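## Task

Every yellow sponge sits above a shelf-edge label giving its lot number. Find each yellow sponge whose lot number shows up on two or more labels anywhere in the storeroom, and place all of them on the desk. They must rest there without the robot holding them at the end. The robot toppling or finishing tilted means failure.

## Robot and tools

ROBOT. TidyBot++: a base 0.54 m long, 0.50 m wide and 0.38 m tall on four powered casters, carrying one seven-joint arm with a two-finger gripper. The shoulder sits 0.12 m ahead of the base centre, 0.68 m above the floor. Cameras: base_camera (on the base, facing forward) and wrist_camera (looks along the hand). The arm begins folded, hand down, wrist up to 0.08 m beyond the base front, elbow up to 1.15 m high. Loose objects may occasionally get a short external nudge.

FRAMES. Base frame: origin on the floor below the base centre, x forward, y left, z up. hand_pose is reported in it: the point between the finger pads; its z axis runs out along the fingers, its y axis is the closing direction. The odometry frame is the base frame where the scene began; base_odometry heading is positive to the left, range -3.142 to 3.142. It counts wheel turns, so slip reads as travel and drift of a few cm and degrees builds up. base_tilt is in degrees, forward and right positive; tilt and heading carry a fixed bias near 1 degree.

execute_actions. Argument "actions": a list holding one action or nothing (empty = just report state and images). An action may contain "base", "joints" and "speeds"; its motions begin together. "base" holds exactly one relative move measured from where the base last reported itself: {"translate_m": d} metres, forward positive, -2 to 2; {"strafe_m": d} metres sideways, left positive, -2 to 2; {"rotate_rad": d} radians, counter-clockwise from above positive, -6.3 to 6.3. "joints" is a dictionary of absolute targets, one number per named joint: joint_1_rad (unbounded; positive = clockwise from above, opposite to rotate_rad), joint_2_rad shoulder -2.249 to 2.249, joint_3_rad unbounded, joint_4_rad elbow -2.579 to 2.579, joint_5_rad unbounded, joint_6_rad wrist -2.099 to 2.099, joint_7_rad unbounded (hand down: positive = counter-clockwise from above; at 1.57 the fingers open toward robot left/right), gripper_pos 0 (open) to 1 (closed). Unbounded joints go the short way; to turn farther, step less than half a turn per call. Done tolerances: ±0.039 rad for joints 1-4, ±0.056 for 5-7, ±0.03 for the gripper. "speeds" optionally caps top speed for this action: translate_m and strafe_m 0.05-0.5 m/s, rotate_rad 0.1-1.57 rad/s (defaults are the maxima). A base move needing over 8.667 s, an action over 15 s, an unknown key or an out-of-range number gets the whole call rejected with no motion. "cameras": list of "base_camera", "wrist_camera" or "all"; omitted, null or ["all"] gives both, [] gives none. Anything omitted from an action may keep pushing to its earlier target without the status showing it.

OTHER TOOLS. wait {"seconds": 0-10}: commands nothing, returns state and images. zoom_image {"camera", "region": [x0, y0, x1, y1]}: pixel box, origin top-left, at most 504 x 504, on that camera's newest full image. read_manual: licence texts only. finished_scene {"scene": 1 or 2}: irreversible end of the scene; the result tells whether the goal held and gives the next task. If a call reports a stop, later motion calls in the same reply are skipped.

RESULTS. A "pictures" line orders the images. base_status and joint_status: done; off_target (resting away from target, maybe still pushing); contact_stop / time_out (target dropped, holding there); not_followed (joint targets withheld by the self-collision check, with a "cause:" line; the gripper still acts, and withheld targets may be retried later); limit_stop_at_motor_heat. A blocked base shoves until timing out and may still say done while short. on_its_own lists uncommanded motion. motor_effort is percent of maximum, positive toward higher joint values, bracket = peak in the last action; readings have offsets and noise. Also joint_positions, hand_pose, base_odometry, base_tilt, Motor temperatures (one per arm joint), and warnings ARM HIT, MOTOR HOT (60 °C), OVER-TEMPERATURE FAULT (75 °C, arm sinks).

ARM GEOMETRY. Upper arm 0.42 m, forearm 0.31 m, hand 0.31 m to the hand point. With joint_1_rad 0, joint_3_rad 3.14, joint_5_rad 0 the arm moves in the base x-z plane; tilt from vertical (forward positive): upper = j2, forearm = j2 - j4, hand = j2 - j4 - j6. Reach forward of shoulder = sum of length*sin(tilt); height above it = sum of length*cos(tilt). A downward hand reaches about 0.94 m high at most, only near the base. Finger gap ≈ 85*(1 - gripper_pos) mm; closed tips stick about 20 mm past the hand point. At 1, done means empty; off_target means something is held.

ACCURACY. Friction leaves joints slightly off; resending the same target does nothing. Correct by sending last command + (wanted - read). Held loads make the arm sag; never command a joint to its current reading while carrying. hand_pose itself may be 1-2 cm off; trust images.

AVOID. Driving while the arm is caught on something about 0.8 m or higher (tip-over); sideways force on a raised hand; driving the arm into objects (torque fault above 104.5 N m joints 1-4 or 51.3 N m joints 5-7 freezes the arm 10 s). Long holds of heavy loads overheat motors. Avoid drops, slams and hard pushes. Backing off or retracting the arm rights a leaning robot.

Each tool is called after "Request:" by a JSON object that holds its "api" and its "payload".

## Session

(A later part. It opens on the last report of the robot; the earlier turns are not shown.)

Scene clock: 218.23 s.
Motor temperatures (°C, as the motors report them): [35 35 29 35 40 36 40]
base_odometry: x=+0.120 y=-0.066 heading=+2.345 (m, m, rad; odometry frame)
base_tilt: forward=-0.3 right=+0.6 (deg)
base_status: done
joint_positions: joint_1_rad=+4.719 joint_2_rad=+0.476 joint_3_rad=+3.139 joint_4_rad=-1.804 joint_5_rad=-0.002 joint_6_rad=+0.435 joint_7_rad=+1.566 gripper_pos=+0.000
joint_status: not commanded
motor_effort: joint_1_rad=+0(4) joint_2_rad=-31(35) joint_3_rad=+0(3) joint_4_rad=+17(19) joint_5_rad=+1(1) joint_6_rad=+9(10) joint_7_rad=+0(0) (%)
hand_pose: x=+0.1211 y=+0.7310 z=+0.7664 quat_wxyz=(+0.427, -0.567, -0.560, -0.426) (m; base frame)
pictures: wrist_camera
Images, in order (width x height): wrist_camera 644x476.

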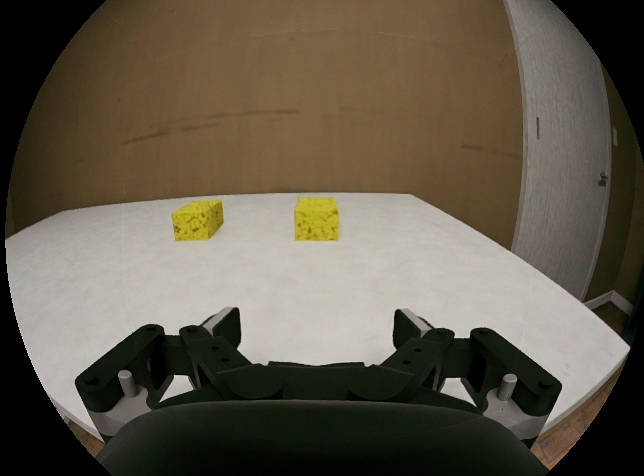

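Request:
{"api": "execute_actions", "payload": {"actions": [{"joints":{"joint_2_rad":0.3}}], "cameras": []}}

Request:
{"api": "execute_actions", "payload": {"actions": [{"base":{"translate_m":1.15},"joints":{"joint_1_rad":5.79,"gripper_pos":1}}], "cameras": []}}

Request:
{"api": "execute_actions", "payload": {"actions": [{"base":{"strafe_m":0.2},"joints":{"joint_2_rad":0.7,"joint_4_rad":-2.2,"joint_6_rad":1.07}}], "cameras": ["wrist_camera"]}}

Scene clock: 219.93 s.
Motor temperatures (°C, as the motors report them): [35 35 29 35 40 36 40]
base_odometry: x=+0.120 y=-0.066 heading=+2.345 (m, m, rad; odometry frame)
base_tilt: forward=-0.3 right=+0.6 (deg)
base_status: not commanded
joint_positions: joint_1_rad=+4.719 joint_2_rad=+0.296 joint_3_rad=+3.139 joint_4_rad=-1.804 joint_5_rad=-0.002 joint_6_rad=+0.435 joint_7_rad=+1.566 gripper_pos=+0.000
joint_status: all done
motor_effort: joint_1_rad=-1(1) joint_2_rad=-27(33) joint_3_rad=+0(0) joint_4_rad=+20(19) joint_5_rad=+1(1) joint_6_rad=+9(10) joint_7_rad=+0(0) (%)
hand_pose: x=+0.1209 y=+0.7039 z=+0.8961 quat_wxyz=(+0.476, -0.526, -0.520, -0.475) (m; base frame)
pictures: none
No camera images: the call's "cameras" was empty. Leave "cameras" out to get every camera's image.

Scene clock: 223.60 s.
Motor temperatures (°C, as the motors report them): [35 35 29 35 40 36 40]
base_odometry: x=-0.684 y=+0.757 heading=+2.345 (m, m, rad; odometry frame)
base_tilt: forward=-0.3 right=+0.6 (deg)
base_status: done
joint_positions: joint_1_rad=+5.780 joint_2_rad=+0.297 joint_3_rad=+3.142 joint_4_rad=-1.804 joint_5_rad=-0.002 joint_6_rad=+0.435 joint_7_rad=+1.566 gripper_pos=+0.999
joint_status: all done
motor_effort: joint_1_rad=+0(4) joint_2_rad=-27(30) joint_3_rad=+0(3) joint_4_rad=+20(20) joint_5_rad=+1(0) joint_6_rad=+9(9) joint_7_rad=+0(0) (%)
hand_pose: x=+0.7354 y=+0.3402 z=+0.8957 quat_wxyz=(+0.169, -0.717, -0.181, -0.651) (m; base frame)
pictures: none
No camera images: the call's "cameras" was empty. Leave "cameras" out to get every camera's image.

Scene clock: 225.23 s.
Motor temperatures (°C, as the motors report them): [35 35 29 35 40 36 40]
base_odometry: x=-0.827 y=+0.617 heading=+2.344 (m, m, rad; odometry frame)
base_tilt: forward=-0.3 right=+0.6 (deg)
base_status: done
joint_positions: joint_1_rad=+5.781 joint_2_rad=+0.699 joint_3_rad=+3.142 joint_4_rad=-2.178 joint_5_rad=-0.002 joint_6_rad=+1.040 joint_7_rad=+1.566 gripper_pos=+0.999
joint_status: all done
motor_effort: joint_1_rad=-1(4) joint_2_rad=-30(35) joint_3_rad=+0(2) joint_4_rad=+9(20) joint_5_rad=+1(0) joint_6_rad=+9(10) joint_7_rad=+0(0) (%)
hand_pose: x=+0.6915 y=+0.3148 z=+0.6187 quat_wxyz=(+0.152, -0.770, -0.194, -0.588) (m; base frame)
pictures: wrist_camera
Images, in order (width x height): wrist_camera 644x476.

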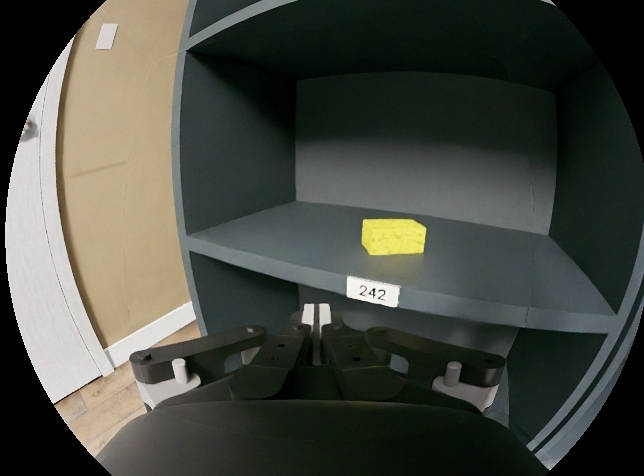

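Request:
{"api": "execute_actions", "payload": {"actions": [{"base":{"translate_m":0.2},"speeds":{"translate_m":0.2}}], "cameras": ["wrist_camera"]}}

Scene clock: 227.10 s.
Motor temperatures (°C, as the motors report them): [35 35 29 35 40 36 40]
base_odometry: x=-0.967 y=+0.760 heading=+2.345 (m, m, rad; odometry frame)
base_tilt: forward=-0.3 right=+0.6 (deg)
base_status: done
joint_positions: joint_1_rad=+5.781 joint_2_rad=+0.699 joint_3_rad=+3.142 joint_4_rad=-2.181 joint_5_rad=-0.002 joint_6_rad=+1.041 joint_7_rad=+1.566 gripper_pos=+0.999
joint_status: not commanded
motor_effort: joint_1_rad=+0(2) joint_2_rad=-29(33) joint_3_rad=+0(1) joint_4_rad=+9(10) joint_5_rad=+1(0) joint_6_rad=+9(10) joint_7_rad=+0(0) (%)
hand_pose: x=+0.6906 y=+0.3143 z=+0.6179 quat_wxyz=(+0.151, -0.771, -0.194, -0.587) (m; base frame)
pictures: wrist_camera
Images, in order (width x height): wrist_camera 644x476.

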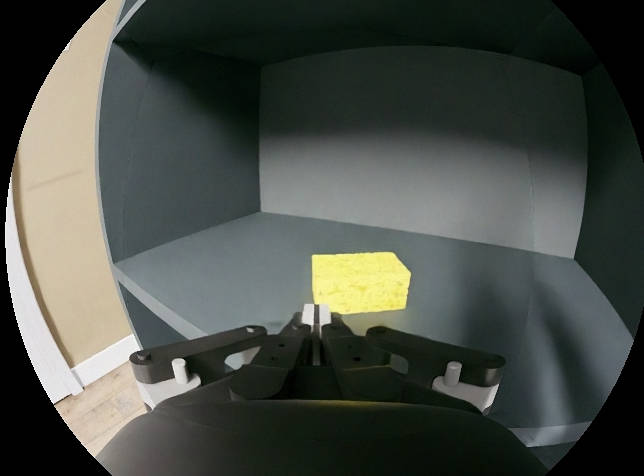

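Request:
{"api": "execute_actions", "payload": {"actions": [{"base":{"strafe_m":-0.04},"joints":{"joint_2_rad":0.79,"joint_6_rad":1.16}}], "cameras": []}}

Request:
{"api": "execute_actions", "payload": {"actions": [{"base":{"translate_m":0.14},"speeds":{"translate_m":0.1}}], "cameras": ["wrist_camera"]}}

Request:
{"api": "execute_actions", "payload": {"actions": [{"base":{"strafe_m":0.05},"speeds":{"strafe_m":0.1}}], "cameras": ["wrist_camera"]}}

Request:
{"api": "execute_actions", "payload": {"actions": [{"base":{"translate_m":0.03},"speeds":{"translate_m":0.1}}], "cameras": []}}

Request:
{"api": "execute_actions", "payload": {"actions": [{"base":{"strafe_m":0.04},"speeds":{"strafe_m":0.1}}], "cameras": ["wrist_camera"]}}

Request:
{"api": "execute_actions", "payload": {"actions": [{"base":{"translate_m":-0.3}}], "cameras": []}}

Request:
{"api": "execute_actions", "payload": {"actions": [{"base":{"strafe_m":0.36},"joints":{"joint_1_rad":6.3,"gripper_pos":0}}], "cameras": ["wrist_camera"]}}

Scene clock: 228.40 s.
Motor temperatures (°C, as the motors report them): [35 35 29 35 40 36 40]
base_odometry: x=-0.939 y=+0.788 heading=+2.345 (m, m, rad; odometry frame)
base_tilt: forward=-0.3 right=+0.6 (deg)
base_status: done
joint_positions: joint_1_rad=+5.789 joint_2_rad=+0.783 joint_3_rad=+3.142 joint_4_rad=-2.182 joint_5_rad=-0.002 joint_6_rad=+1.127 joint_7_rad=+1.566 gripper_pos=+0.999
joint_status: all done
motor_effort: joint_1_rad=-1(2) joint_2_rad=-31(33) joint_3_rad=+0(2) joint_4_rad=+7(9) joint_5_rad=+1(0) joint_6_rad=+9(10) joint_7_rad=+0(0) (%)
hand_pose: x=+0.6931 y=+0.3098 z=+0.5883 quat_wxyz=(+0.149, -0.772, -0.191, -0.588) (m; base frame)
pictures: none
No camera images: the call's "cameras" was empty. Leave "cameras" out to get every camera's image.

Scene clock: 230.37 s.
Motor temperatures (°C, as the motors report them): [35 35 29 35 40 36 40]
base_odometry: x=-1.037 y=+0.889 heading=+2.344 (m, m, rad; odometry frame)
base_tilt: forward=-0.3 right=+0.6 (deg)
base_status: done
joint_positions: joint_1_rad=+5.789 joint_2_rad=+0.783 joint_3_rad=+3.142 joint_4_rad=-2.183 joint_5_rad=-0.002 joint_6_rad=+1.129 joint_7_rad=+1.566 gripper_pos=+0.999
joint_status: not commanded
motor_effort: joint_1_rad=-1(2) joint_2_rad=-31(33) joint_3_rad=-1(1) joint_4_rad=+8(9) joint_5_rad=+1(1) joint_6_rad=+10(9) joint_7_rad=+0(0) (%)
hand_pose: x=+0.6928 y=+0.3097 z=+0.5884 quat_wxyz=(+0.149, -0.771, -0.191, -0.588) (m; base frame)
pictures: wrist_camera
Images, in order (width x height): wrist_camera 644x476.

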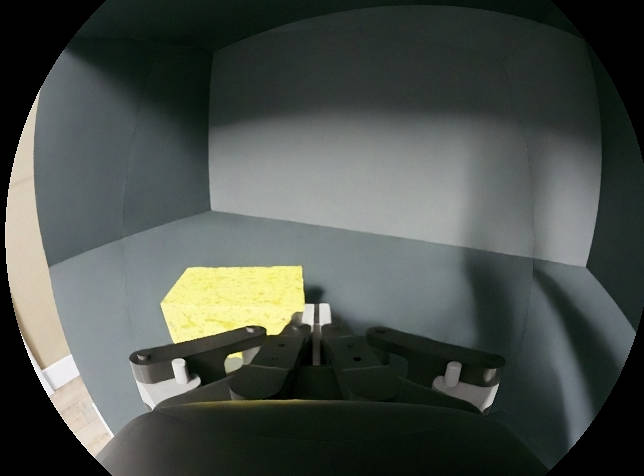

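Scene clock: 231.43 s.
Motor temperatures (°C, as the motors report them): [35 35 29 35 40 36 40]
base_odometry: x=-1.073 y=+0.854 heading=+2.344 (m, m, rad; odometry frame)
base_tilt: forward=-0.3 right=+0.6 (deg)
base_status: done
joint_positions: joint_1_rad=+5.789 joint_2_rad=+0.783 joint_3_rad=+3.142 joint_4_rad=-2.183 joint_5_rad=-0.002 joint_6_rad=+1.129 joint_7_rad=+1.566 gripper_pos=+0.999
joint_status: not commanded
motor_effort: joint_1_rad=+0(3) joint_2_rad=-31(31) joint_3_rad=-1(2) joint_4_rad=+9(9) joint_5_rad=+1(2) joint_6_rad=+9(9) joint_7_rad=+0(0) (%)
hand_pose: x=+0.6928 y=+0.3096 z=+0.5883 quat_wxyz=(+0.149, -0.771, -0.191, -0.588) (m; base frame)
pictures: wrist_camera
Images, in order (width x height): wrist_camera 644x476.

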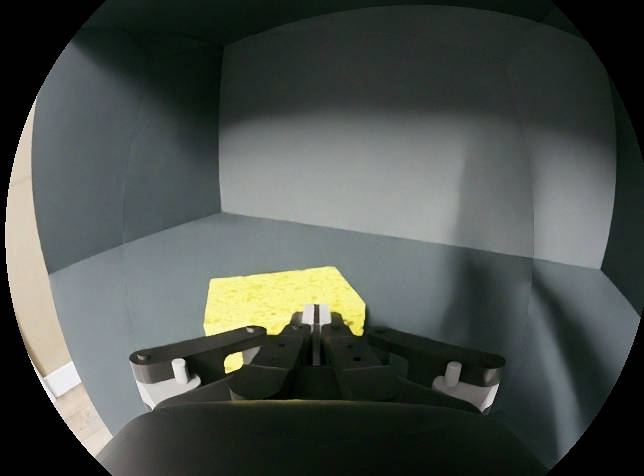

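Scene clock: 232.30 s.
Motor temperatures (°C, as the motors report them): [35 35 29 35 40 36 40]
base_odometry: x=-1.094 y=+0.875 heading=+2.344 (m, m, rad; odometry frame)
base_tilt: forward=-0.3 right=+0.6 (deg)
base_status: done
joint_positions: joint_1_rad=+5.789 joint_2_rad=+0.784 joint_3_rad=+3.142 joint_4_rad=-2.184 joint_5_rad=-0.002 joint_6_rad=+1.130 joint_7_rad=+1.566 gripper_pos=+0.999
joint_status: not commanded
motor_effort: joint_1_rad=+0(2) joint_2_rad=-30(34) joint_3_rad=-1(1) joint_4_rad=+7(9) joint_5_rad=+1(0) joint_6_rad=+9(10) joint_7_rad=+0(0) (%)
hand_pose: x=+0.6926 y=+0.3095 z=+0.5882 quat_wxyz=(+0.149, -0.771, -0.191, -0.588) (m; base frame)
pictures: none
No camera images: the call's "cameras" was empty. Leave "cameras" out to get every camera's image.

Scene clock: 233.27 s.
Motor temperatures (°C, as the motors report them): [35 35 29 35 40 36 40]
base_odometry: x=-1.123 y=+0.848 heading=+2.344 (m, m, rad; odometry frame)
base_tilt: forward=-0.3 right=+0.6 (deg)
base_status: done
joint_positions: joint_1_rad=+5.790 joint_2_rad=+0.784 joint_3_rad=+3.142 joint_4_rad=-2.184 joint_5_rad=-0.002 joint_6_rad=+1.130 joint_7_rad=+1.566 gripper_pos=+0.999
joint_status: not commanded
motor_effort: joint_1_rad=-1(3) joint_2_rad=-30(31) joint_3_rad=-1(2) joint_4_rad=+8(9) joint_5_rad=+1(2) joint_6_rad=+9(9) joint_7_rad=+0(1) (%)
hand_pose: x=+0.6927 y=+0.3093 z=+0.5882 quat_wxyz=(+0.149, -0.772, -0.191, -0.588) (m; base frame)
pictures: wrist_camera
Images, in order (width x height): wrist_camera 644x476.

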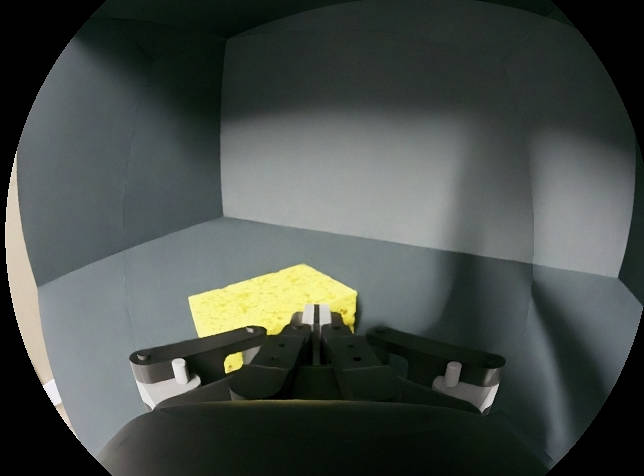

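Scene clock: 235.17 s.
Motor temperatures (°C, as the motors report them): [35 35 29 35 40 36 40]
base_odometry: x=-0.913 y=+0.633 heading=+2.344 (m, m, rad; odometry frame)
base_tilt: forward=-0.3 right=+0.6 (deg)
base_status: done
joint_positions: joint_1_rad=+5.790 joint_2_rad=+0.784 joint_3_rad=+3.142 joint_4_rad=-2.186 joint_5_rad=-0.002 joint_6_rad=+1.130 joint_7_rad=+1.566 gripper_pos=+0.999
joint_status: not commanded
motor_effort: joint_1_rad=+0(1) joint_2_rad=-30(32) joint_3_rad=+0(1) joint_4_rad=+7(9) joint_5_rad=+1(0) joint_6_rad=+9(9) joint_7_rad=+0(0) (%)
hand_pose: x=+0.6920 y=+0.3089 z=+0.5875 quat_wxyz=(+0.149, -0.772, -0.191, -0.587) (m; base frame)
pictures: none
No camera images: the call's "cameras" was empty. Leave "cameras" out to get every camera's image.

Scene clock: 237.40 s.
Motor temperatures (°C, as the motors report them): [35 35 29 35 40 36 40]
base_odometry: x=-1.171 y=+0.381 heading=+2.344 (m, m, rad; odometry frame)
base_tilt: forward=-0.3 right=+0.6 (deg)
base_status: done
joint_positions: joint_1_rad=+6.285 joint_2_rad=+0.784 joint_3_rad=+3.142 joint_4_rad=-2.186 joint_5_rad=-0.002 joint_6_rad=+1.130 joint_7_rad=+1.566 gripper_pos=+0.000
joint_status: all done
motor_effort: joint_1_rad=-1(3) joint_2_rad=-31(32) joint_3_rad=+0(2) joint_4_rad=+8(8) joint_5_rad=+1(2) joint_6_rad=+9(9) joint_7_rad=+0(0) (%)
hand_pose: x=+0.7699 y=-0.0005 z=+0.5875 quat_wxyz=(+0.000, -0.795, +0.004, -0.606) (m; base frame)
pictures: wrist_camera
Images, in order (width x height): wrist_camera 644x476.

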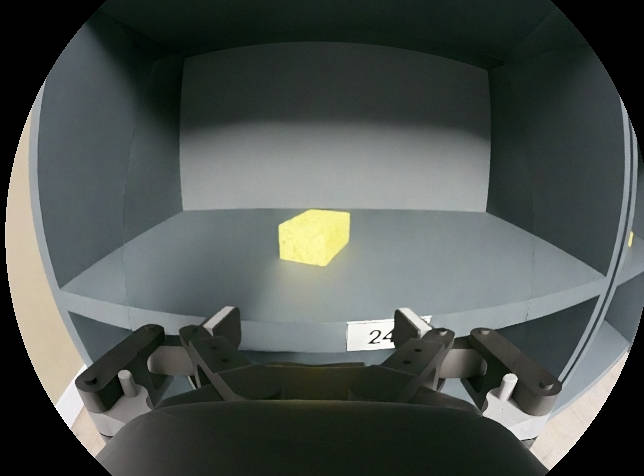

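Request:
{"api": "execute_actions", "payload": {"actions": [{"base":{"translate_m":0.17},"speeds":{"translate_m":0.1}}], "cameras": ["wrist_camera"]}}

Request:
{"api": "execute_actions", "payload": {"actions": [{"joints":{"gripper_pos":1}}], "cameras": ["wrist_camera"]}}

Scene clock: 240.43 s.
Motor temperatures (°C, as the motors report them): [35 35 29 35 40 36 40]
base_odometry: x=-1.290 y=+0.502 heading=+2.345 (m, m, rad; odometry frame)
base_tilt: forward=-0.3 right=+0.6 (deg)
base_status: done
joint_positions: joint_1_rad=+6.285 joint_2_rad=+0.784 joint_3_rad=+3.142 joint_4_rad=-2.187 joint_5_rad=-0.002 joint_6_rad=+1.130 joint_7_rad=+1.566 gripper_pos=+0.000
joint_status: not commanded
motor_effort: joint_1_rad=+0(1) joint_2_rad=-30(33) joint_3_rad=-1(1) joint_4_rad=+7(9) joint_5_rad=+1(1) joint_6_rad=+9(9) joint_7_rad=+0(0) (%)
hand_pose: x=+0.7697 y=-0.0006 z=+0.5874 quat_wxyz=(+0.000, -0.796, +0.004, -0.606) (m; base frame)
pictures: wrist_camera
Images, in order (width x height): wrist_camera 644x476.

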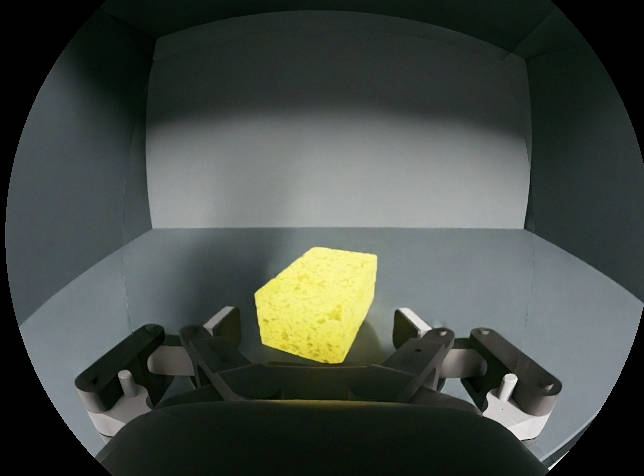

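Scene clock: 241.53 s.
Motor temperatures (°C, as the motors report them): [35 35 29 35 40 36 40]
base_odometry: x=-1.290 y=+0.502 heading=+2.345 (m, m, rad; odometry frame)
base_tilt: forward=-0.3 right=+0.6 (deg)
base_status: not commanded
joint_positions: joint_1_rad=+6.285 joint_2_rad=+0.784 joint_3_rad=+3.142 joint_4_rad=-2.187 joint_5_rad=-0.002 joint_6_rad=+1.130 joint_7_rad=+1.566 gripper_pos=+0.999
joint_status: all done
motor_effort: joint_1_rad=+0(1) joint_2_rad=-31(31) joint_3_rad=-1(0) joint_4_rad=+7(8) joint_5_rad=+1(1) joint_6_rad=+9(9) joint_7_rad=+0(0) (%)
hand_pose: x=+0.7697 y=-0.0006 z=+0.5874 quat_wxyz=(+0.000, -0.796, +0.004, -0.606) (m; base frame)
pictures: wrist_camera
Images, in order (width x height): wrist_camera 644x476.

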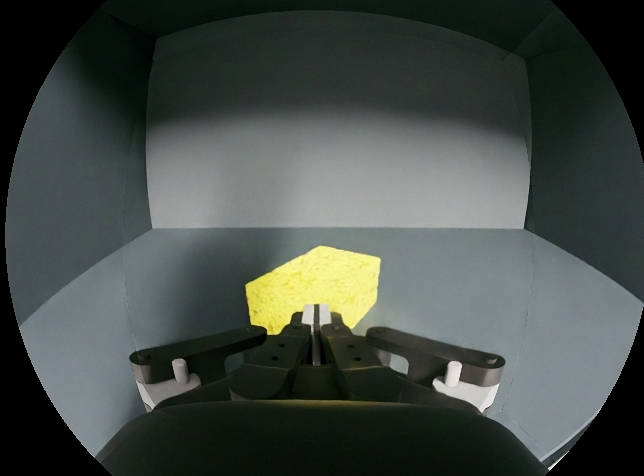

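Request:
{"api": "execute_actions", "payload": {"actions": [{"base":{"strafe_m":0.08},"speeds":{"strafe_m":0.1}}], "cameras": []}}

Request:
{"api": "execute_actions", "payload": {"actions": [{"base":{"translate_m":0.04},"speeds":{"translate_m":0.1}}], "cameras": ["wrist_camera"]}}

Request:
{"api": "execute_actions", "payload": {"actions": [{"base":{"strafe_m":-0.07},"speeds":{"strafe_m":0.05}}], "cameras": ["wrist_camera"]}}

Scene clock: 244.10 s.
Motor temperatures (°C, as the motors report them): [35 35 29 35 40 36 40]
base_odometry: x=-1.347 y=+0.447 heading=+2.345 (m, m, rad; odometry frame)
base_tilt: forward=-0.3 right=+0.6 (deg)
base_status: done
joint_positions: joint_1_rad=+6.292 joint_2_rad=+0.784 joint_3_rad=+3.142 joint_4_rad=-2.187 joint_5_rad=-0.002 joint_6_rad=+1.130 joint_7_rad=+1.566 gripper_pos=+0.999
joint_status: not commanded
motor_effort: joint_1_rad=+0(2) joint_2_rad=-30(31) joint_3_rad=+0(2) joint_4_rad=+7(8) joint_5_rad=+1(0) joint_6_rad=+9(9) joint_7_rad=+0(0) (%)
hand_pose: x=+0.7696 y=-0.0053 z=+0.5874 quat_wxyz=(-0.002, -0.796, +0.007, -0.606) (m; base frame)
pictures: none
No camera images: the call's "cameras" was empty. Leave "cameras" out to get every camera's image.

Scene clock: 245.07 s.
Motor temperatures (°C, as the motors report them): [35 35 29 35 40 36 40]
base_odometry: x=-1.375 y=+0.475 heading=+2.345 (m, m, rad; odometry frame)
base_tilt: forward=-0.3 right=+0.6 (deg)
base_status: done
joint_positions: joint_1_rad=+6.292 joint_2_rad=+0.784 joint_3_rad=+3.142 joint_4_rad=-2.187 joint_5_rad=-0.002 joint_6_rad=+1.131 joint_7_rad=+1.566 gripper_pos=+0.999
joint_status: not commanded
motor_effort: joint_1_rad=+0(2) joint_2_rad=-31(33) joint_3_rad=+0(1) joint_4_rad=+8(10) joint_5_rad=+1(1) joint_6_rad=+9(10) joint_7_rad=+0(0) (%)
hand_pose: x=+0.7694 y=-0.0053 z=+0.5873 quat_wxyz=(-0.002, -0.796, +0.007, -0.606) (m; base frame)
pictures: wrist_camera
Images, in order (width x height): wrist_camera 644x476.

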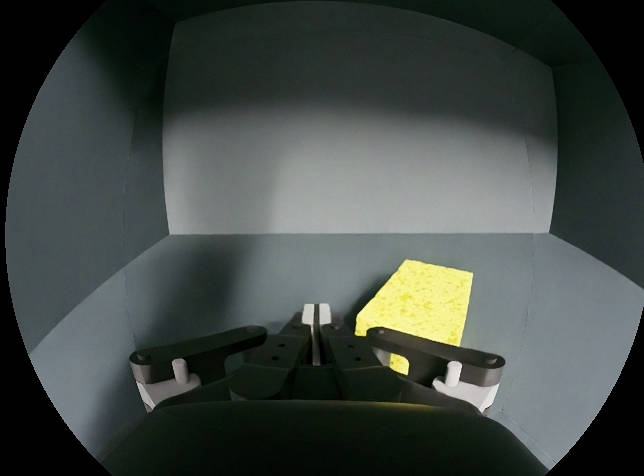

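Scene clock: 246.93 s.
Motor temperatures (°C, as the motors report them): [35 35 29 35 40 36 40]
base_odometry: x=-1.326 y=+0.524 heading=+2.346 (m, m, rad; odometry frame)
base_tilt: forward=-0.3 right=+0.6 (deg)
base_status: done
joint_positions: joint_1_rad=+6.294 joint_2_rad=+0.784 joint_3_rad=+3.142 joint_4_rad=-2.187 joint_5_rad=-0.002 joint_6_rad=+1.131 joint_7_rad=+1.566 gripper_pos=+0.999
joint_status: not commanded
motor_effort: joint_1_rad=-1(3) joint_2_rad=-31(31) joint_3_rad=-1(2) joint_4_rad=+7(8) joint_5_rad=+1(0) joint_6_rad=+9(8) joint_7_rad=-1(0) (%)
hand_pose: x=+0.7694 y=-0.0061 z=+0.5873 quat_wxyz=(-0.002, -0.796, +0.007, -0.606) (m; base frame)
pictures: wrist_camera
Images, in order (width x height): wrist_camera 644x476.

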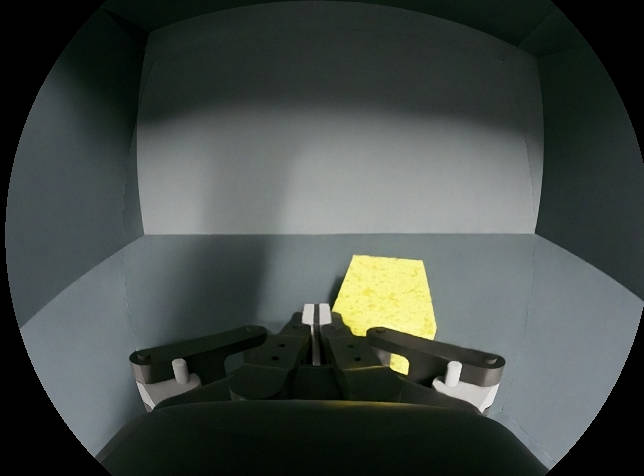

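Better aligned.

Request:
{"api": "execute_actions", "payload": {"actions": [{"base":{"translate_m":-0.08}}], "cameras": []}}

Request:
{"api": "execute_actions", "payload": {"actions": [{"base":{"strafe_m":-0.042},"joints":{"gripper_pos":0}}], "cameras": []}}

Request:
{"api": "execute_actions", "payload": {"actions": [{"base":{"translate_m":0.11},"speeds":{"translate_m":0.1}}], "cameras": ["wrist_camera"]}}

Request:
{"api": "execute_actions", "payload": {"actions": [{"joints":{"gripper_pos":1}}], "cameras": ["wrist_camera"]}}

Scene clock: 248.30 s.
Motor temperatures (°C, as the motors report them): [35 35 29 35 40 36 40]
base_odometry: x=-1.269 y=+0.467 heading=+2.345 (m, m, rad; odometry frame)
base_tilt: forward=-0.3 right=+0.6 (deg)
base_status: done
joint_positions: joint_1_rad=+6.294 joint_2_rad=+0.784 joint_3_rad=+3.142 joint_4_rad=-2.189 joint_5_rad=-0.002 joint_6_rad=+1.131 joint_7_rad=+1.566 gripper_pos=+0.999
joint_status: not commanded
motor_effort: joint_1_rad=+0(1) joint_2_rad=-31(32) joint_3_rad=+0(1) joint_4_rad=+8(9) joint_5_rad=+1(1) joint_6_rad=+8(10) joint_7_rad=+0(0) (%)
hand_pose: x=+0.7687 y=-0.0061 z=+0.5866 quat_wxyz=(-0.002, -0.796, +0.007, -0.605) (m; base frame)
pictures: none
No camera images: the call's "cameras" was empty. Leave "cameras" out to get every camera's image.

Scene clock: 249.40 s.
Motor temperatures (°C, as the motors report them): [35 35 29 35 40 36 40]
base_odometry: x=-1.239 y=+0.496 heading=+2.345 (m, m, rad; odometry frame)
base_tilt: forward=-0.3 right=+0.6 (deg)
base_status: done
joint_positions: joint_1_rad=+6.302 joint_2_rad=+0.784 joint_3_rad=+3.141 joint_4_rad=-2.189 joint_5_rad=-0.002 joint_6_rad=+1.131 joint_7_rad=+1.566 gripper_pos=+0.000
joint_status: all done
motor_effort: joint_1_rad=+0(3) joint_2_rad=-30(31) joint_3_rad=+0(2) joint_4_rad=+7(8) joint_5_rad=+1(1) joint_6_rad=+9(9) joint_7_rad=+0(0) (%)
hand_pose: x=+0.7686 y=-0.0118 z=+0.5866 quat_wxyz=(-0.005, -0.796, +0.011, -0.605) (m; base frame)
pictures: none
No camera images: the call's "cameras" was empty. Leave "cameras" out to get every camera's image.

Scene clock: 251.07 s.
Motor temperatures (°C, as the motors report them): [35 35 29 35 40 36 40]
base_odometry: x=-1.316 y=+0.575 heading=+2.345 (m, m, rad; odometry frame)
base_tilt: forward=-0.3 right=+0.6 (deg)
base_status: done
joint_positions: joint_1_rad=+6.302 joint_2_rad=+0.784 joint_3_rad=+3.141 joint_4_rad=-2.190 joint_5_rad=-0.002 joint_6_rad=+1.132 joint_7_rad=+1.566 gripper_pos=+0.000
joint_status: not commanded
motor_effort: joint_1_rad=+0(1) joint_2_rad=-30(32) joint_3_rad=+0(1) joint_4_rad=+7(10) joint_5_rad=+1(1) joint_6_rad=+9(9) joint_7_rad=+0(0) (%)
hand_pose: x=+0.7685 y=-0.0118 z=+0.5865 quat_wxyz=(-0.005, -0.796, +0.011, -0.605) (m; base frame)
pictures: wrist_camera
Images, in order (width x height): wrist_camera 644x476.

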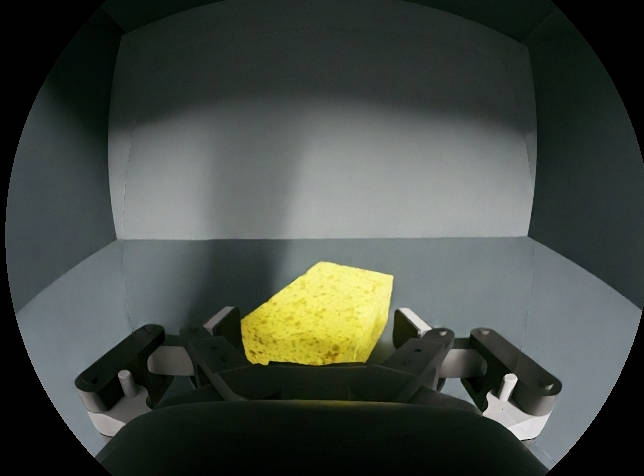

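Scene clock: 252.17 s.
Motor temperatures (°C, as the motors report them): [35 35 29 35 40 36 40]
base_odometry: x=-1.316 y=+0.575 heading=+2.345 (m, m, rad; odometry frame)
base_tilt: forward=-0.3 right=+0.6 (deg)
base_status: not commanded
joint_positions: joint_1_rad=+6.302 joint_2_rad=+0.784 joint_3_rad=+3.141 joint_4_rad=-2.190 joint_5_rad=-0.002 joint_6_rad=+1.132 joint_7_rad=+1.566 gripper_pos=+0.999
joint_status: all done
motor_effort: joint_1_rad=+0(1) joint_2_rad=-31(31) joint_3_rad=+0(0) joint_4_rad=+7(8) joint_5_rad=+1(1) joint_6_rad=+9(9) joint_7_rad=+0(0) (%)
hand_pose: x=+0.7685 y=-0.0118 z=+0.5865 quat_wxyz=(-0.005, -0.796, +0.011, -0.605) (m; base frame)
pictures: wrist_camera
Images, in order (width x height): wrist_camera 644x476.

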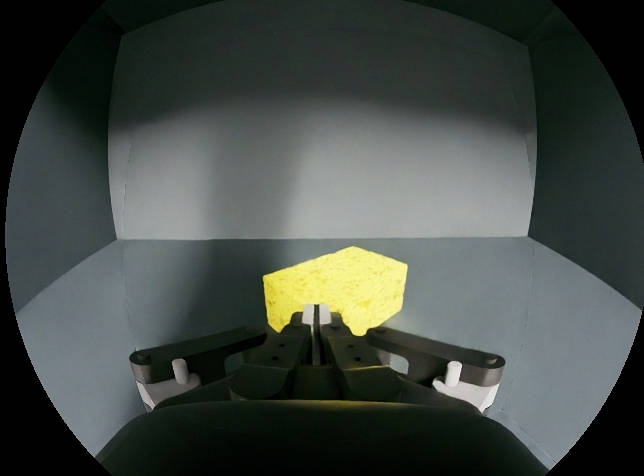

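Left finger bumped it. Repeat more carefully.

Request:
{"api": "execute_actions", "payload": {"actions": [{"base":{"strafe_m":0.07},"speeds":{"strafe_m":0.1}}], "cameras": []}}

Request:
{"api": "execute_actions", "payload": {"actions": [{"base":{"translate_m":0.045},"speeds":{"translate_m":0.1}}], "cameras": []}}

Request:
{"api": "execute_actions", "payload": {"actions": [{"base":{"strafe_m":-0.1},"speeds":{"strafe_m":0.05}}], "cameras": ["wrist_camera"]}}

Request:
{"api": "execute_actions", "payload": {"actions": [{"base":{"translate_m":-0.1},"speeds":{"translate_m":0.15}}], "cameras": []}}

Request:
{"api": "execute_actions", "payload": {"actions": [{"base":{"strafe_m":-0.03},"speeds":{"strafe_m":0.05},"joints":{"gripper_pos":0}}], "cameras": ["wrist_camera"]}}

Scene clock: 253.80 s.
Motor temperatures (°C, as the motors report them): [35 35 29 35 40 36 40]
base_odometry: x=-1.366 y=+0.526 heading=+2.345 (m, m, rad; odometry frame)
base_tilt: forward=-0.3 right=+0.6 (deg)
base_status: done
joint_positions: joint_1_rad=+6.301 joint_2_rad=+0.784 joint_3_rad=+3.141 joint_4_rad=-2.190 joint_5_rad=-0.002 joint_6_rad=+1.132 joint_7_rad=+1.566 gripper_pos=+0.999
joint_status: not commanded
motor_effort: joint_1_rad=-1(3) joint_2_rad=-31(31) joint_3_rad=+0(2) joint_4_rad=+8(8) joint_5_rad=+1(2) joint_6_rad=+9(9) joint_7_rad=+0(0) (%)
hand_pose: x=+0.7685 y=-0.0109 z=+0.5865 quat_wxyz=(-0.004, -0.796, +0.010, -0.605) (m; base frame)
pictures: none
No camera images: the call's "cameras" was empty. Leave "cameras" out to get every camera's image.

Scene clock: 254.80 s.
Motor temperatures (°C, as the motors report them): [35 35 29 35 40 36 40]
base_odometry: x=-1.398 y=+0.558 heading=+2.345 (m, m, rad; odometry frame)
base_tilt: forward=-0.3 right=+0.6 (deg)
base_status: done
joint_positions: joint_1_rad=+6.301 joint_2_rad=+0.784 joint_3_rad=+3.141 joint_4_rad=-2.190 joint_5_rad=-0.002 joint_6_rad=+1.132 joint_7_rad=+1.566 gripper_pos=+0.999
joint_status: not commanded
motor_effort: joint_1_rad=+0(2) joint_2_rad=-30(33) joint_3_rad=+0(1) joint_4_rad=+7(10) joint_5_rad=+1(1) joint_6_rad=+9(10) joint_7_rad=+0(0) (%)
hand_pose: x=+0.7683 y=-0.0109 z=+0.5864 quat_wxyz=(-0.005, -0.796, +0.010, -0.605) (m; base frame)
pictures: none
No camera images: the call's "cameras" was empty. Leave "cameras" out to get every camera's image.

Scene clock: 257.27 s.
Motor temperatures (°C, as the motors report them): [35 35 29 35 40 36 40]
base_odometry: x=-1.327 y=+0.629 heading=+2.345 (m, m, rad; odometry frame)
base_tilt: forward=-0.3 right=+0.6 (deg)
base_status: done
joint_positions: joint_1_rad=+6.301 joint_2_rad=+0.784 joint_3_rad=+3.141 joint_4_rad=-2.190 joint_5_rad=-0.002 joint_6_rad=+1.132 joint_7_rad=+1.566 gripper_pos=+0.999
joint_status: not commanded
motor_effort: joint_1_rad=+0(3) joint_2_rad=-30(31) joint_3_rad=-1(2) joint_4_rad=+7(8) joint_5_rad=+1(2) joint_6_rad=+9(9) joint_7_rad=+0(0) (%)
hand_pose: x=+0.7683 y=-0.0107 z=+0.5864 quat_wxyz=(-0.004, -0.796, +0.010, -0.605) (m; base frame)
pictures: wrist_camera
Images, in order (width x height): wrist_camera 644x476.

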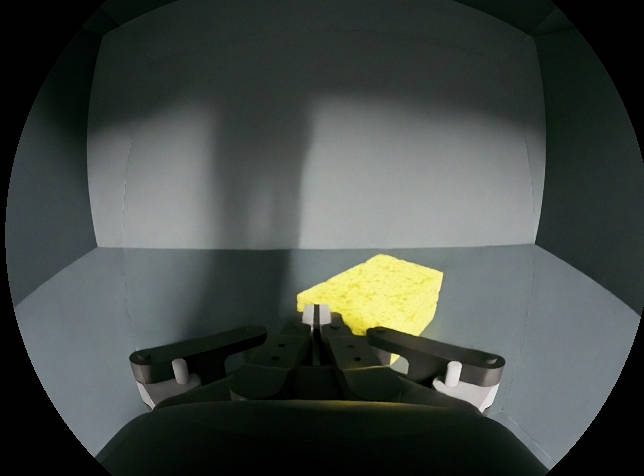

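Scene clock: 258.60 s.
Motor temperatures (°C, as the motors report them): [35 35 29 35 40 36 40]
base_odometry: x=-1.257 y=+0.557 heading=+2.345 (m, m, rad; odometry frame)
base_tilt: forward=-0.3 right=+0.6 (deg)
base_status: done
joint_positions: joint_1_rad=+6.301 joint_2_rad=+0.784 joint_3_rad=+3.141 joint_4_rad=-2.190 joint_5_rad=-0.002 joint_6_rad=+1.132 joint_7_rad=+1.566 gripper_pos=+0.999
joint_status: not commanded
motor_effort: joint_1_rad=+0(1) joint_2_rad=-30(32) joint_3_rad=+0(1) joint_4_rad=+8(9) joint_5_rad=+1(1) joint_6_rad=+8(9) joint_7_rad=-1(0) (%)
hand_pose: x=+0.7683 y=-0.0107 z=+0.5863 quat_wxyz=(-0.004, -0.796, +0.010, -0.605) (m; base frame)
pictures: none
No camera images: the call's "cameras" was empty. Leave "cameras" out to get every camera's image.

Scene clock: 259.70 s.
Motor temperatures (°C, as the motors report them): [35 35 29 35 40 36 40]
base_odometry: x=-1.235 y=+0.578 heading=+2.345 (m, m, rad; odometry frame)
base_tilt: forward=-0.3 right=+0.6 (deg)
base_status: done
joint_positions: joint_1_rad=+6.300 joint_2_rad=+0.784 joint_3_rad=+3.141 joint_4_rad=-2.190 joint_5_rad=-0.002 joint_6_rad=+1.132 joint_7_rad=+1.566 gripper_pos=+0.000
joint_status: all done
motor_effort: joint_1_rad=+0(3) joint_2_rad=-31(31) joint_3_rad=+0(2) joint_4_rad=+8(8) joint_5_rad=+1(0) joint_6_rad=+9(9) joint_7_rad=+0(0) (%)
hand_pose: x=+0.7683 y=-0.0103 z=+0.5863 quat_wxyz=(-0.004, -0.796, +0.010, -0.605) (m; base frame)
pictures: wrist_camera
Images, in order (width x height): wrist_camera 644x476.

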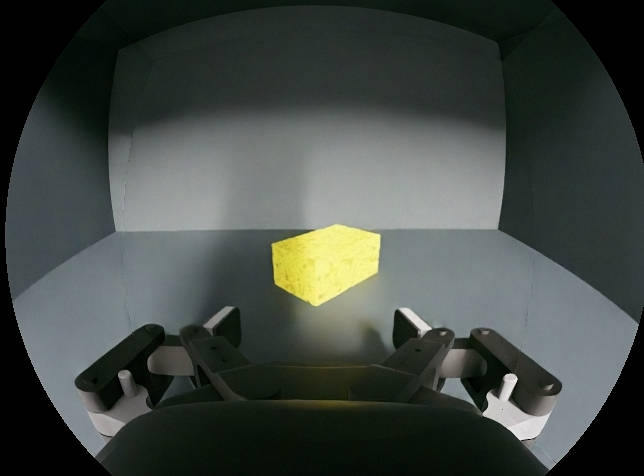

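Request:
{"api": "execute_actions", "payload": {"actions": [{"base":{"strafe_m":0.24},"speeds":{"strafe_m":0.2},"joints":{"joint_5_rad":0.72}}]}}

Request:
{"api": "execute_actions", "payload": {"actions": [{"base":{"translate_m":0.13},"speeds":{"translate_m":0.08}}]}}

Scene clock: 261.87 s.
Motor temperatures (°C, as the motors report them): [35 35 29 35 40 36 40]
base_odometry: x=-1.406 y=+0.410 heading=+2.345 (m, m, rad; odometry frame)
base_tilt: forward=-0.3 right=+0.6 (deg)
base_status: done
joint_positions: joint_1_rad=+6.319 joint_2_rad=+0.784 joint_3_rad=+3.156 joint_4_rad=-2.191 joint_5_rad=+0.703 joint_6_rad=+1.133 joint_7_rad=+1.566 gripper_pos=+0.000
joint_status: all done
motor_effort: joint_1_rad=-4(10) joint_2_rad=-30(33) joint_3_rad=-6(12) joint_4_rad=+6(10) joint_5_rad=+2(5) joint_6_rad=+9(13) joint_7_rad=-1(1) (%)
hand_pose: x=+0.7097 y=+0.1553 z=+0.5729 quat_wxyz=(+0.144, -0.756, -0.289, -0.569) (m; base frame)
pictures: base_camera, wrist_camera
Images, in order (width x height): base_camera 644x364, wrist_camera 644x476.

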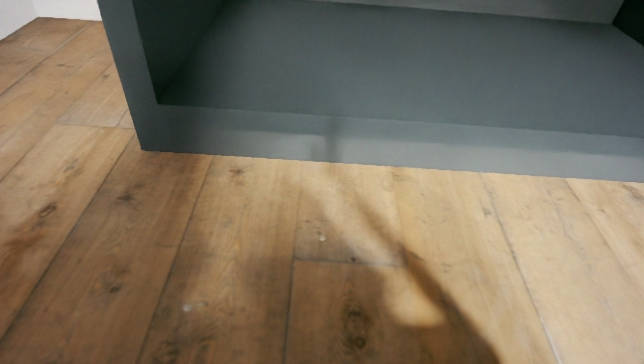

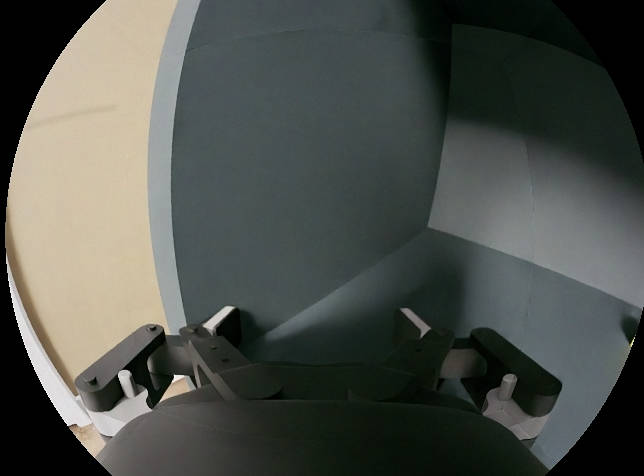

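Scene clock: 264.00 s.
Motor temperatures (°C, as the motors report them): [35 35 29 35 40 36 40]
base_odometry: x=-1.498 y=+0.503 heading=+2.345 (m, m, rad; odometry frame)
base_tilt: forward=-0.3 right=+0.6 (deg)
base_status: done
joint_positions: joint_1_rad=+6.321 joint_2_rad=+0.784 joint_3_rad=+3.158 joint_4_rad=-2.194 joint_5_rad=+0.703 joint_6_rad=+1.133 joint_7_rad=+1.566 gripper_pos=+0.000
joint_status: not commanded
motor_effort: joint_1_rad=-7(8) joint_2_rad=-31(31) joint_3_rad=-9(9) joint_4_rad=+6(10) joint_5_rad=+5(5) joint_6_rad=+11(12) joint_7_rad=-1(0) (%)
hand_pose: x=+0.7091 y=+0.1530 z=+0.5717 quat_wxyz=(+0.143, -0.758, -0.287, -0.568) (m; base frame)
pictures: base_camera, wrist_camera
Images, in order (width x height): base_camera 644x364, wrist_camera 644x476.

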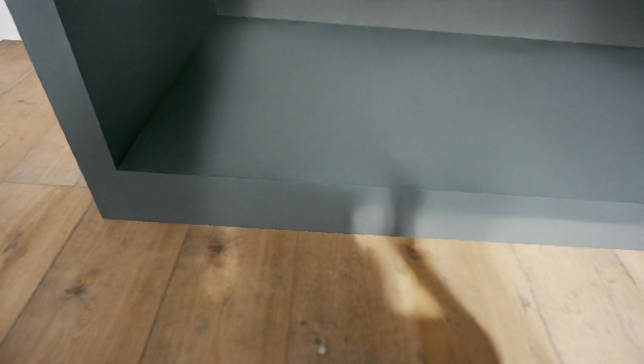

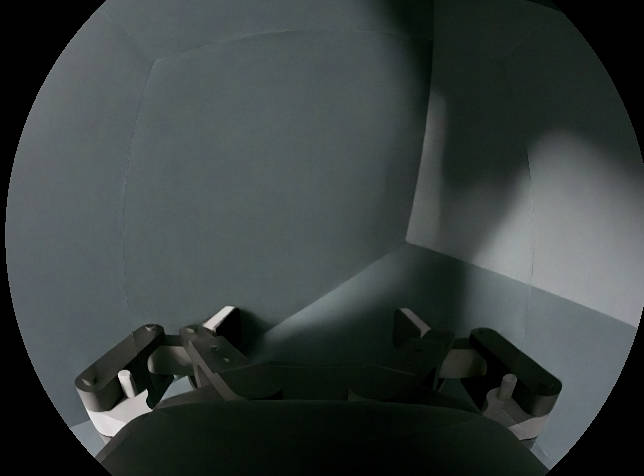

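Wrong sign.

Request:
{"api": "execute_actions", "payload": {"actions": [{"joints":{"joint_5_rad":-0.72,"joint_6_rad":1.21}}], "cameras": ["wrist_camera"]}}

Scene clock: 265.80 s.
Motor temperatures (°C, as the motors report them): [35 35 29 35 40 36 40]
base_odometry: x=-1.497 y=+0.503 heading=+2.345 (m, m, rad; odometry frame)
base_tilt: forward=-0.3 right=+0.6 (deg)
base_status: not commanded
joint_positions: joint_1_rad=+6.296 joint_2_rad=+0.784 joint_3_rad=+3.136 joint_4_rad=-2.194 joint_5_rad=-0.703 joint_6_rad=+1.177 joint_7_rad=+1.566 gripper_pos=+0.000
joint_status: all done
motor_effort: joint_1_rad=-1(7) joint_2_rad=-30(31) joint_3_rad=+2(9) joint_4_rad=+7(9) joint_5_rad=+2(5) joint_6_rad=+9(11) joint_7_rad=+0(0) (%)
hand_pose: x=+0.7015 y=-0.1893 z=+0.5866 quat_wxyz=(-0.167, -0.734, +0.307, -0.582) (m; base frame)
pictures: wrist_camera
Images, in order (width x height): wrist_camera 644x476.

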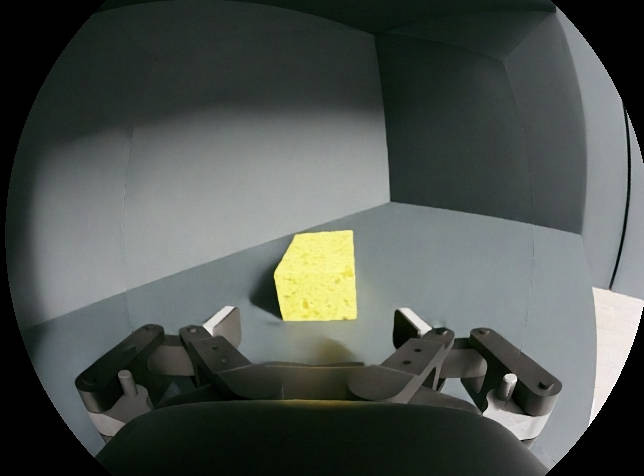

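Request:
{"api": "execute_actions", "payload": {"actions": [{"base":{"translate_m":0.045},"speeds":{"translate_m":0.1}}], "cameras": []}}

Request:
{"api": "execute_actions", "payload": {"actions": [{"base":{"strafe_m":-0.05},"speeds":{"strafe_m":0.1}}], "cameras": []}}

Request:
{"api": "execute_actions", "payload": {"actions": [{"base":{"translate_m":0.03},"speeds":{"translate_m":0.1}}], "cameras": []}}

Request:
{"api": "execute_actions", "payload": {"actions": [{"base":{"strafe_m":-0.025},"speeds":{"strafe_m":0.1}}], "cameras": []}}

Request:
{"api": "execute_actions", "payload": {"actions": [{"base":{"translate_m":0.02},"speeds":{"translate_m":0.1}}], "cameras": ["wrist_camera"]}}

Request:
{"api": "execute_actions", "payload": {"actions": [{"joints":{"gripper_pos":1}}], "cameras": ["wrist_camera"]}}

Scene clock: 267.10 s.
Motor temperatures (°C, as the motors report them): [35 35 29 35 40 36 40]
base_odometry: x=-1.529 y=+0.535 heading=+2.346 (m, m, rad; odometry frame)
base_tilt: forward=-0.3 right=+0.6 (deg)
base_status: done
joint_positions: joint_1_rad=+6.296 joint_2_rad=+0.784 joint_3_rad=+3.136 joint_4_rad=-2.194 joint_5_rad=-0.703 joint_6_rad=+1.178 joint_7_rad=+1.566 gripper_pos=+0.000
joint_status: not commanded
motor_effort: joint_1_rad=+0(3) joint_2_rad=-29(30) joint_3_rad=+2(3) joint_4_rad=+6(7) joint_5_rad=+2(2) joint_6_rad=+9(9) joint_7_rad=+0(0) (%)
hand_pose: x=+0.7015 y=-0.1893 z=+0.5867 quat_wxyz=(-0.167, -0.734, +0.307, -0.582) (m; base frame)
pictures: none
No camera images: the call's "cameras" was empty. Leave "cameras" out to get every camera's image.

Scene clock: 268.17 s.
Motor temperatures (°C, as the motors report them): [35 35 29 35 40 36 40]
base_odometry: x=-1.494 y=+0.570 heading=+2.346 (m, m, rad; odometry frame)
base_tilt: forward=-0.3 right=+0.6 (deg)
base_status: done
joint_positions: joint_1_rad=+6.297 joint_2_rad=+0.784 joint_3_rad=+3.136 joint_4_rad=-2.194 joint_5_rad=-0.703 joint_6_rad=+1.178 joint_7_rad=+1.566 gripper_pos=+0.000
joint_status: not commanded
motor_effort: joint_1_rad=-1(2) joint_2_rad=-29(30) joint_3_rad=+2(3) joint_4_rad=+7(6) joint_5_rad=+2(2) joint_6_rad=+9(9) joint_7_rad=+0(0) (%)
hand_pose: x=+0.7012 y=-0.1903 z=+0.5868 quat_wxyz=(-0.168, -0.734, +0.308, -0.582) (m; base frame)
pictures: none
No camera images: the call's "cameras" was empty. Leave "cameras" out to get every camera's image.

Scene clock: 269.00 s.
Motor temperatures (°C, as the motors report them): [35 35 29 35 40 36 40]
base_odometry: x=-1.514 y=+0.592 heading=+2.346 (m, m, rad; odometry frame)
base_tilt: forward=-0.3 right=+0.6 (deg)
base_status: done
joint_positions: joint_1_rad=+6.298 joint_2_rad=+0.740 joint_3_rad=+3.136 joint_4_rad=-2.194 joint_5_rad=-0.703 joint_6_rad=+1.184 joint_7_rad=+1.566 gripper_pos=+0.000
joint_status: not commanded
motor_effort: joint_1_rad=+0(3) joint_2_rad=-22(31) joint_3_rad=+2(4) joint_4_rad=+7(12) joint_5_rad=+2(2) joint_6_rad=+9(12) joint_7_rad=+0(0) (%)
hand_pose: x=+0.7050 y=-0.1911 z=+0.6147 quat_wxyz=(-0.162, -0.719, +0.311, -0.601) (m; base frame)
pictures: none
No camera images: the call's "cameras" was empty. Leave "cameras" out to get every camera's image.

Scene clock: 269.80 s.
Motor temperatures (°C, as the motors report them): [35 35 29 35 40 36 40]
base_odometry: x=-1.497 y=+0.609 heading=+2.346 (m, m, rad; odometry frame)
base_tilt: forward=-0.3 right=+0.6 (deg)
base_status: done
joint_positions: joint_1_rad=+6.291 joint_2_rad=+0.739 joint_3_rad=+3.136 joint_4_rad=-2.194 joint_5_rad=-0.703 joint_6_rad=+1.184 joint_7_rad=+1.566 gripper_pos=+0.000
joint_status: not commanded
motor_effort: joint_1_rad=+1(4) joint_2_rad=-21(24) joint_3_rad=+1(3) joint_4_rad=+8(7) joint_5_rad=+2(2) joint_6_rad=+9(9) joint_7_rad=-1(0) (%)
hand_pose: x=+0.7064 y=-0.1870 z=+0.6152 quat_wxyz=(-0.160, -0.719, +0.308, -0.602) (m; base frame)
pictures: none
No camera images: the call's "cameras" was empty. Leave "cameras" out to get every camera's image.

Scene clock: 270.57 s.
Motor temperatures (°C, as the motors report them): [35 35 29 35 40 36 40]
base_odometry: x=-1.510 y=+0.623 heading=+2.346 (m, m, rad; odometry frame)
base_tilt: forward=-0.4 right=+0.6 (deg)
base_status: done
joint_positions: joint_1_rad=+6.294 joint_2_rad=+0.691 joint_3_rad=+3.134 joint_4_rad=-2.209 joint_5_rad=-0.703 joint_6_rad=+1.185 joint_7_rad=+1.566 gripper_pos=+0.000
joint_status: not commanded
motor_effort: joint_1_rad=+0(4) joint_2_rad=-11(22) joint_3_rad=+3(5) joint_4_rad=+10(15) joint_5_rad=+2(2) joint_6_rad=+9(10) joint_7_rad=+0(0) (%)
hand_pose: x=+0.7031 y=-0.1879 z=+0.6386 quat_wxyz=(-0.155, -0.709, +0.312, -0.613) (m; base frame)
pictures: wrist_camera
Images, in order (width x height): wrist_camera 644x476.

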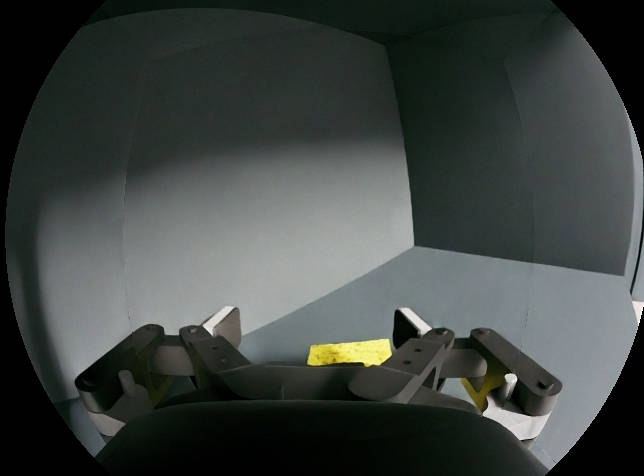

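Scene clock: 271.67 s.
Motor temperatures (°C, as the motors report them): [35 35 29 35 40 36 40]
base_odometry: x=-1.510 y=+0.623 heading=+2.346 (m, m, rad; odometry frame)
base_tilt: forward=-0.4 right=+0.6 (deg)
base_status: not commanded
joint_positions: joint_1_rad=+6.294 joint_2_rad=+0.691 joint_3_rad=+3.134 joint_4_rad=-2.209 joint_5_rad=-0.703 joint_6_rad=+1.185 joint_7_rad=+1.566 gripper_pos=+0.999
joint_status: all done
motor_effort: joint_1_rad=+0(0) joint_2_rad=-11(12) joint_3_rad=+3(3) joint_4_rad=+10(11) joint_5_rad=+2(2) joint_6_rad=+9(9) joint_7_rad=-1(0) (%)
hand_pose: x=+0.7031 y=-0.1879 z=+0.6386 quat_wxyz=(-0.155, -0.709, +0.312, -0.613) (m; base frame)
pictures: wrist_camera
Images, in order (width x height): wrist_camera 644x476.

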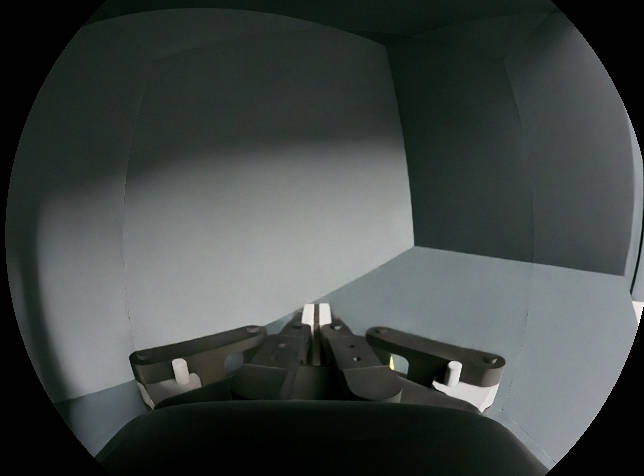

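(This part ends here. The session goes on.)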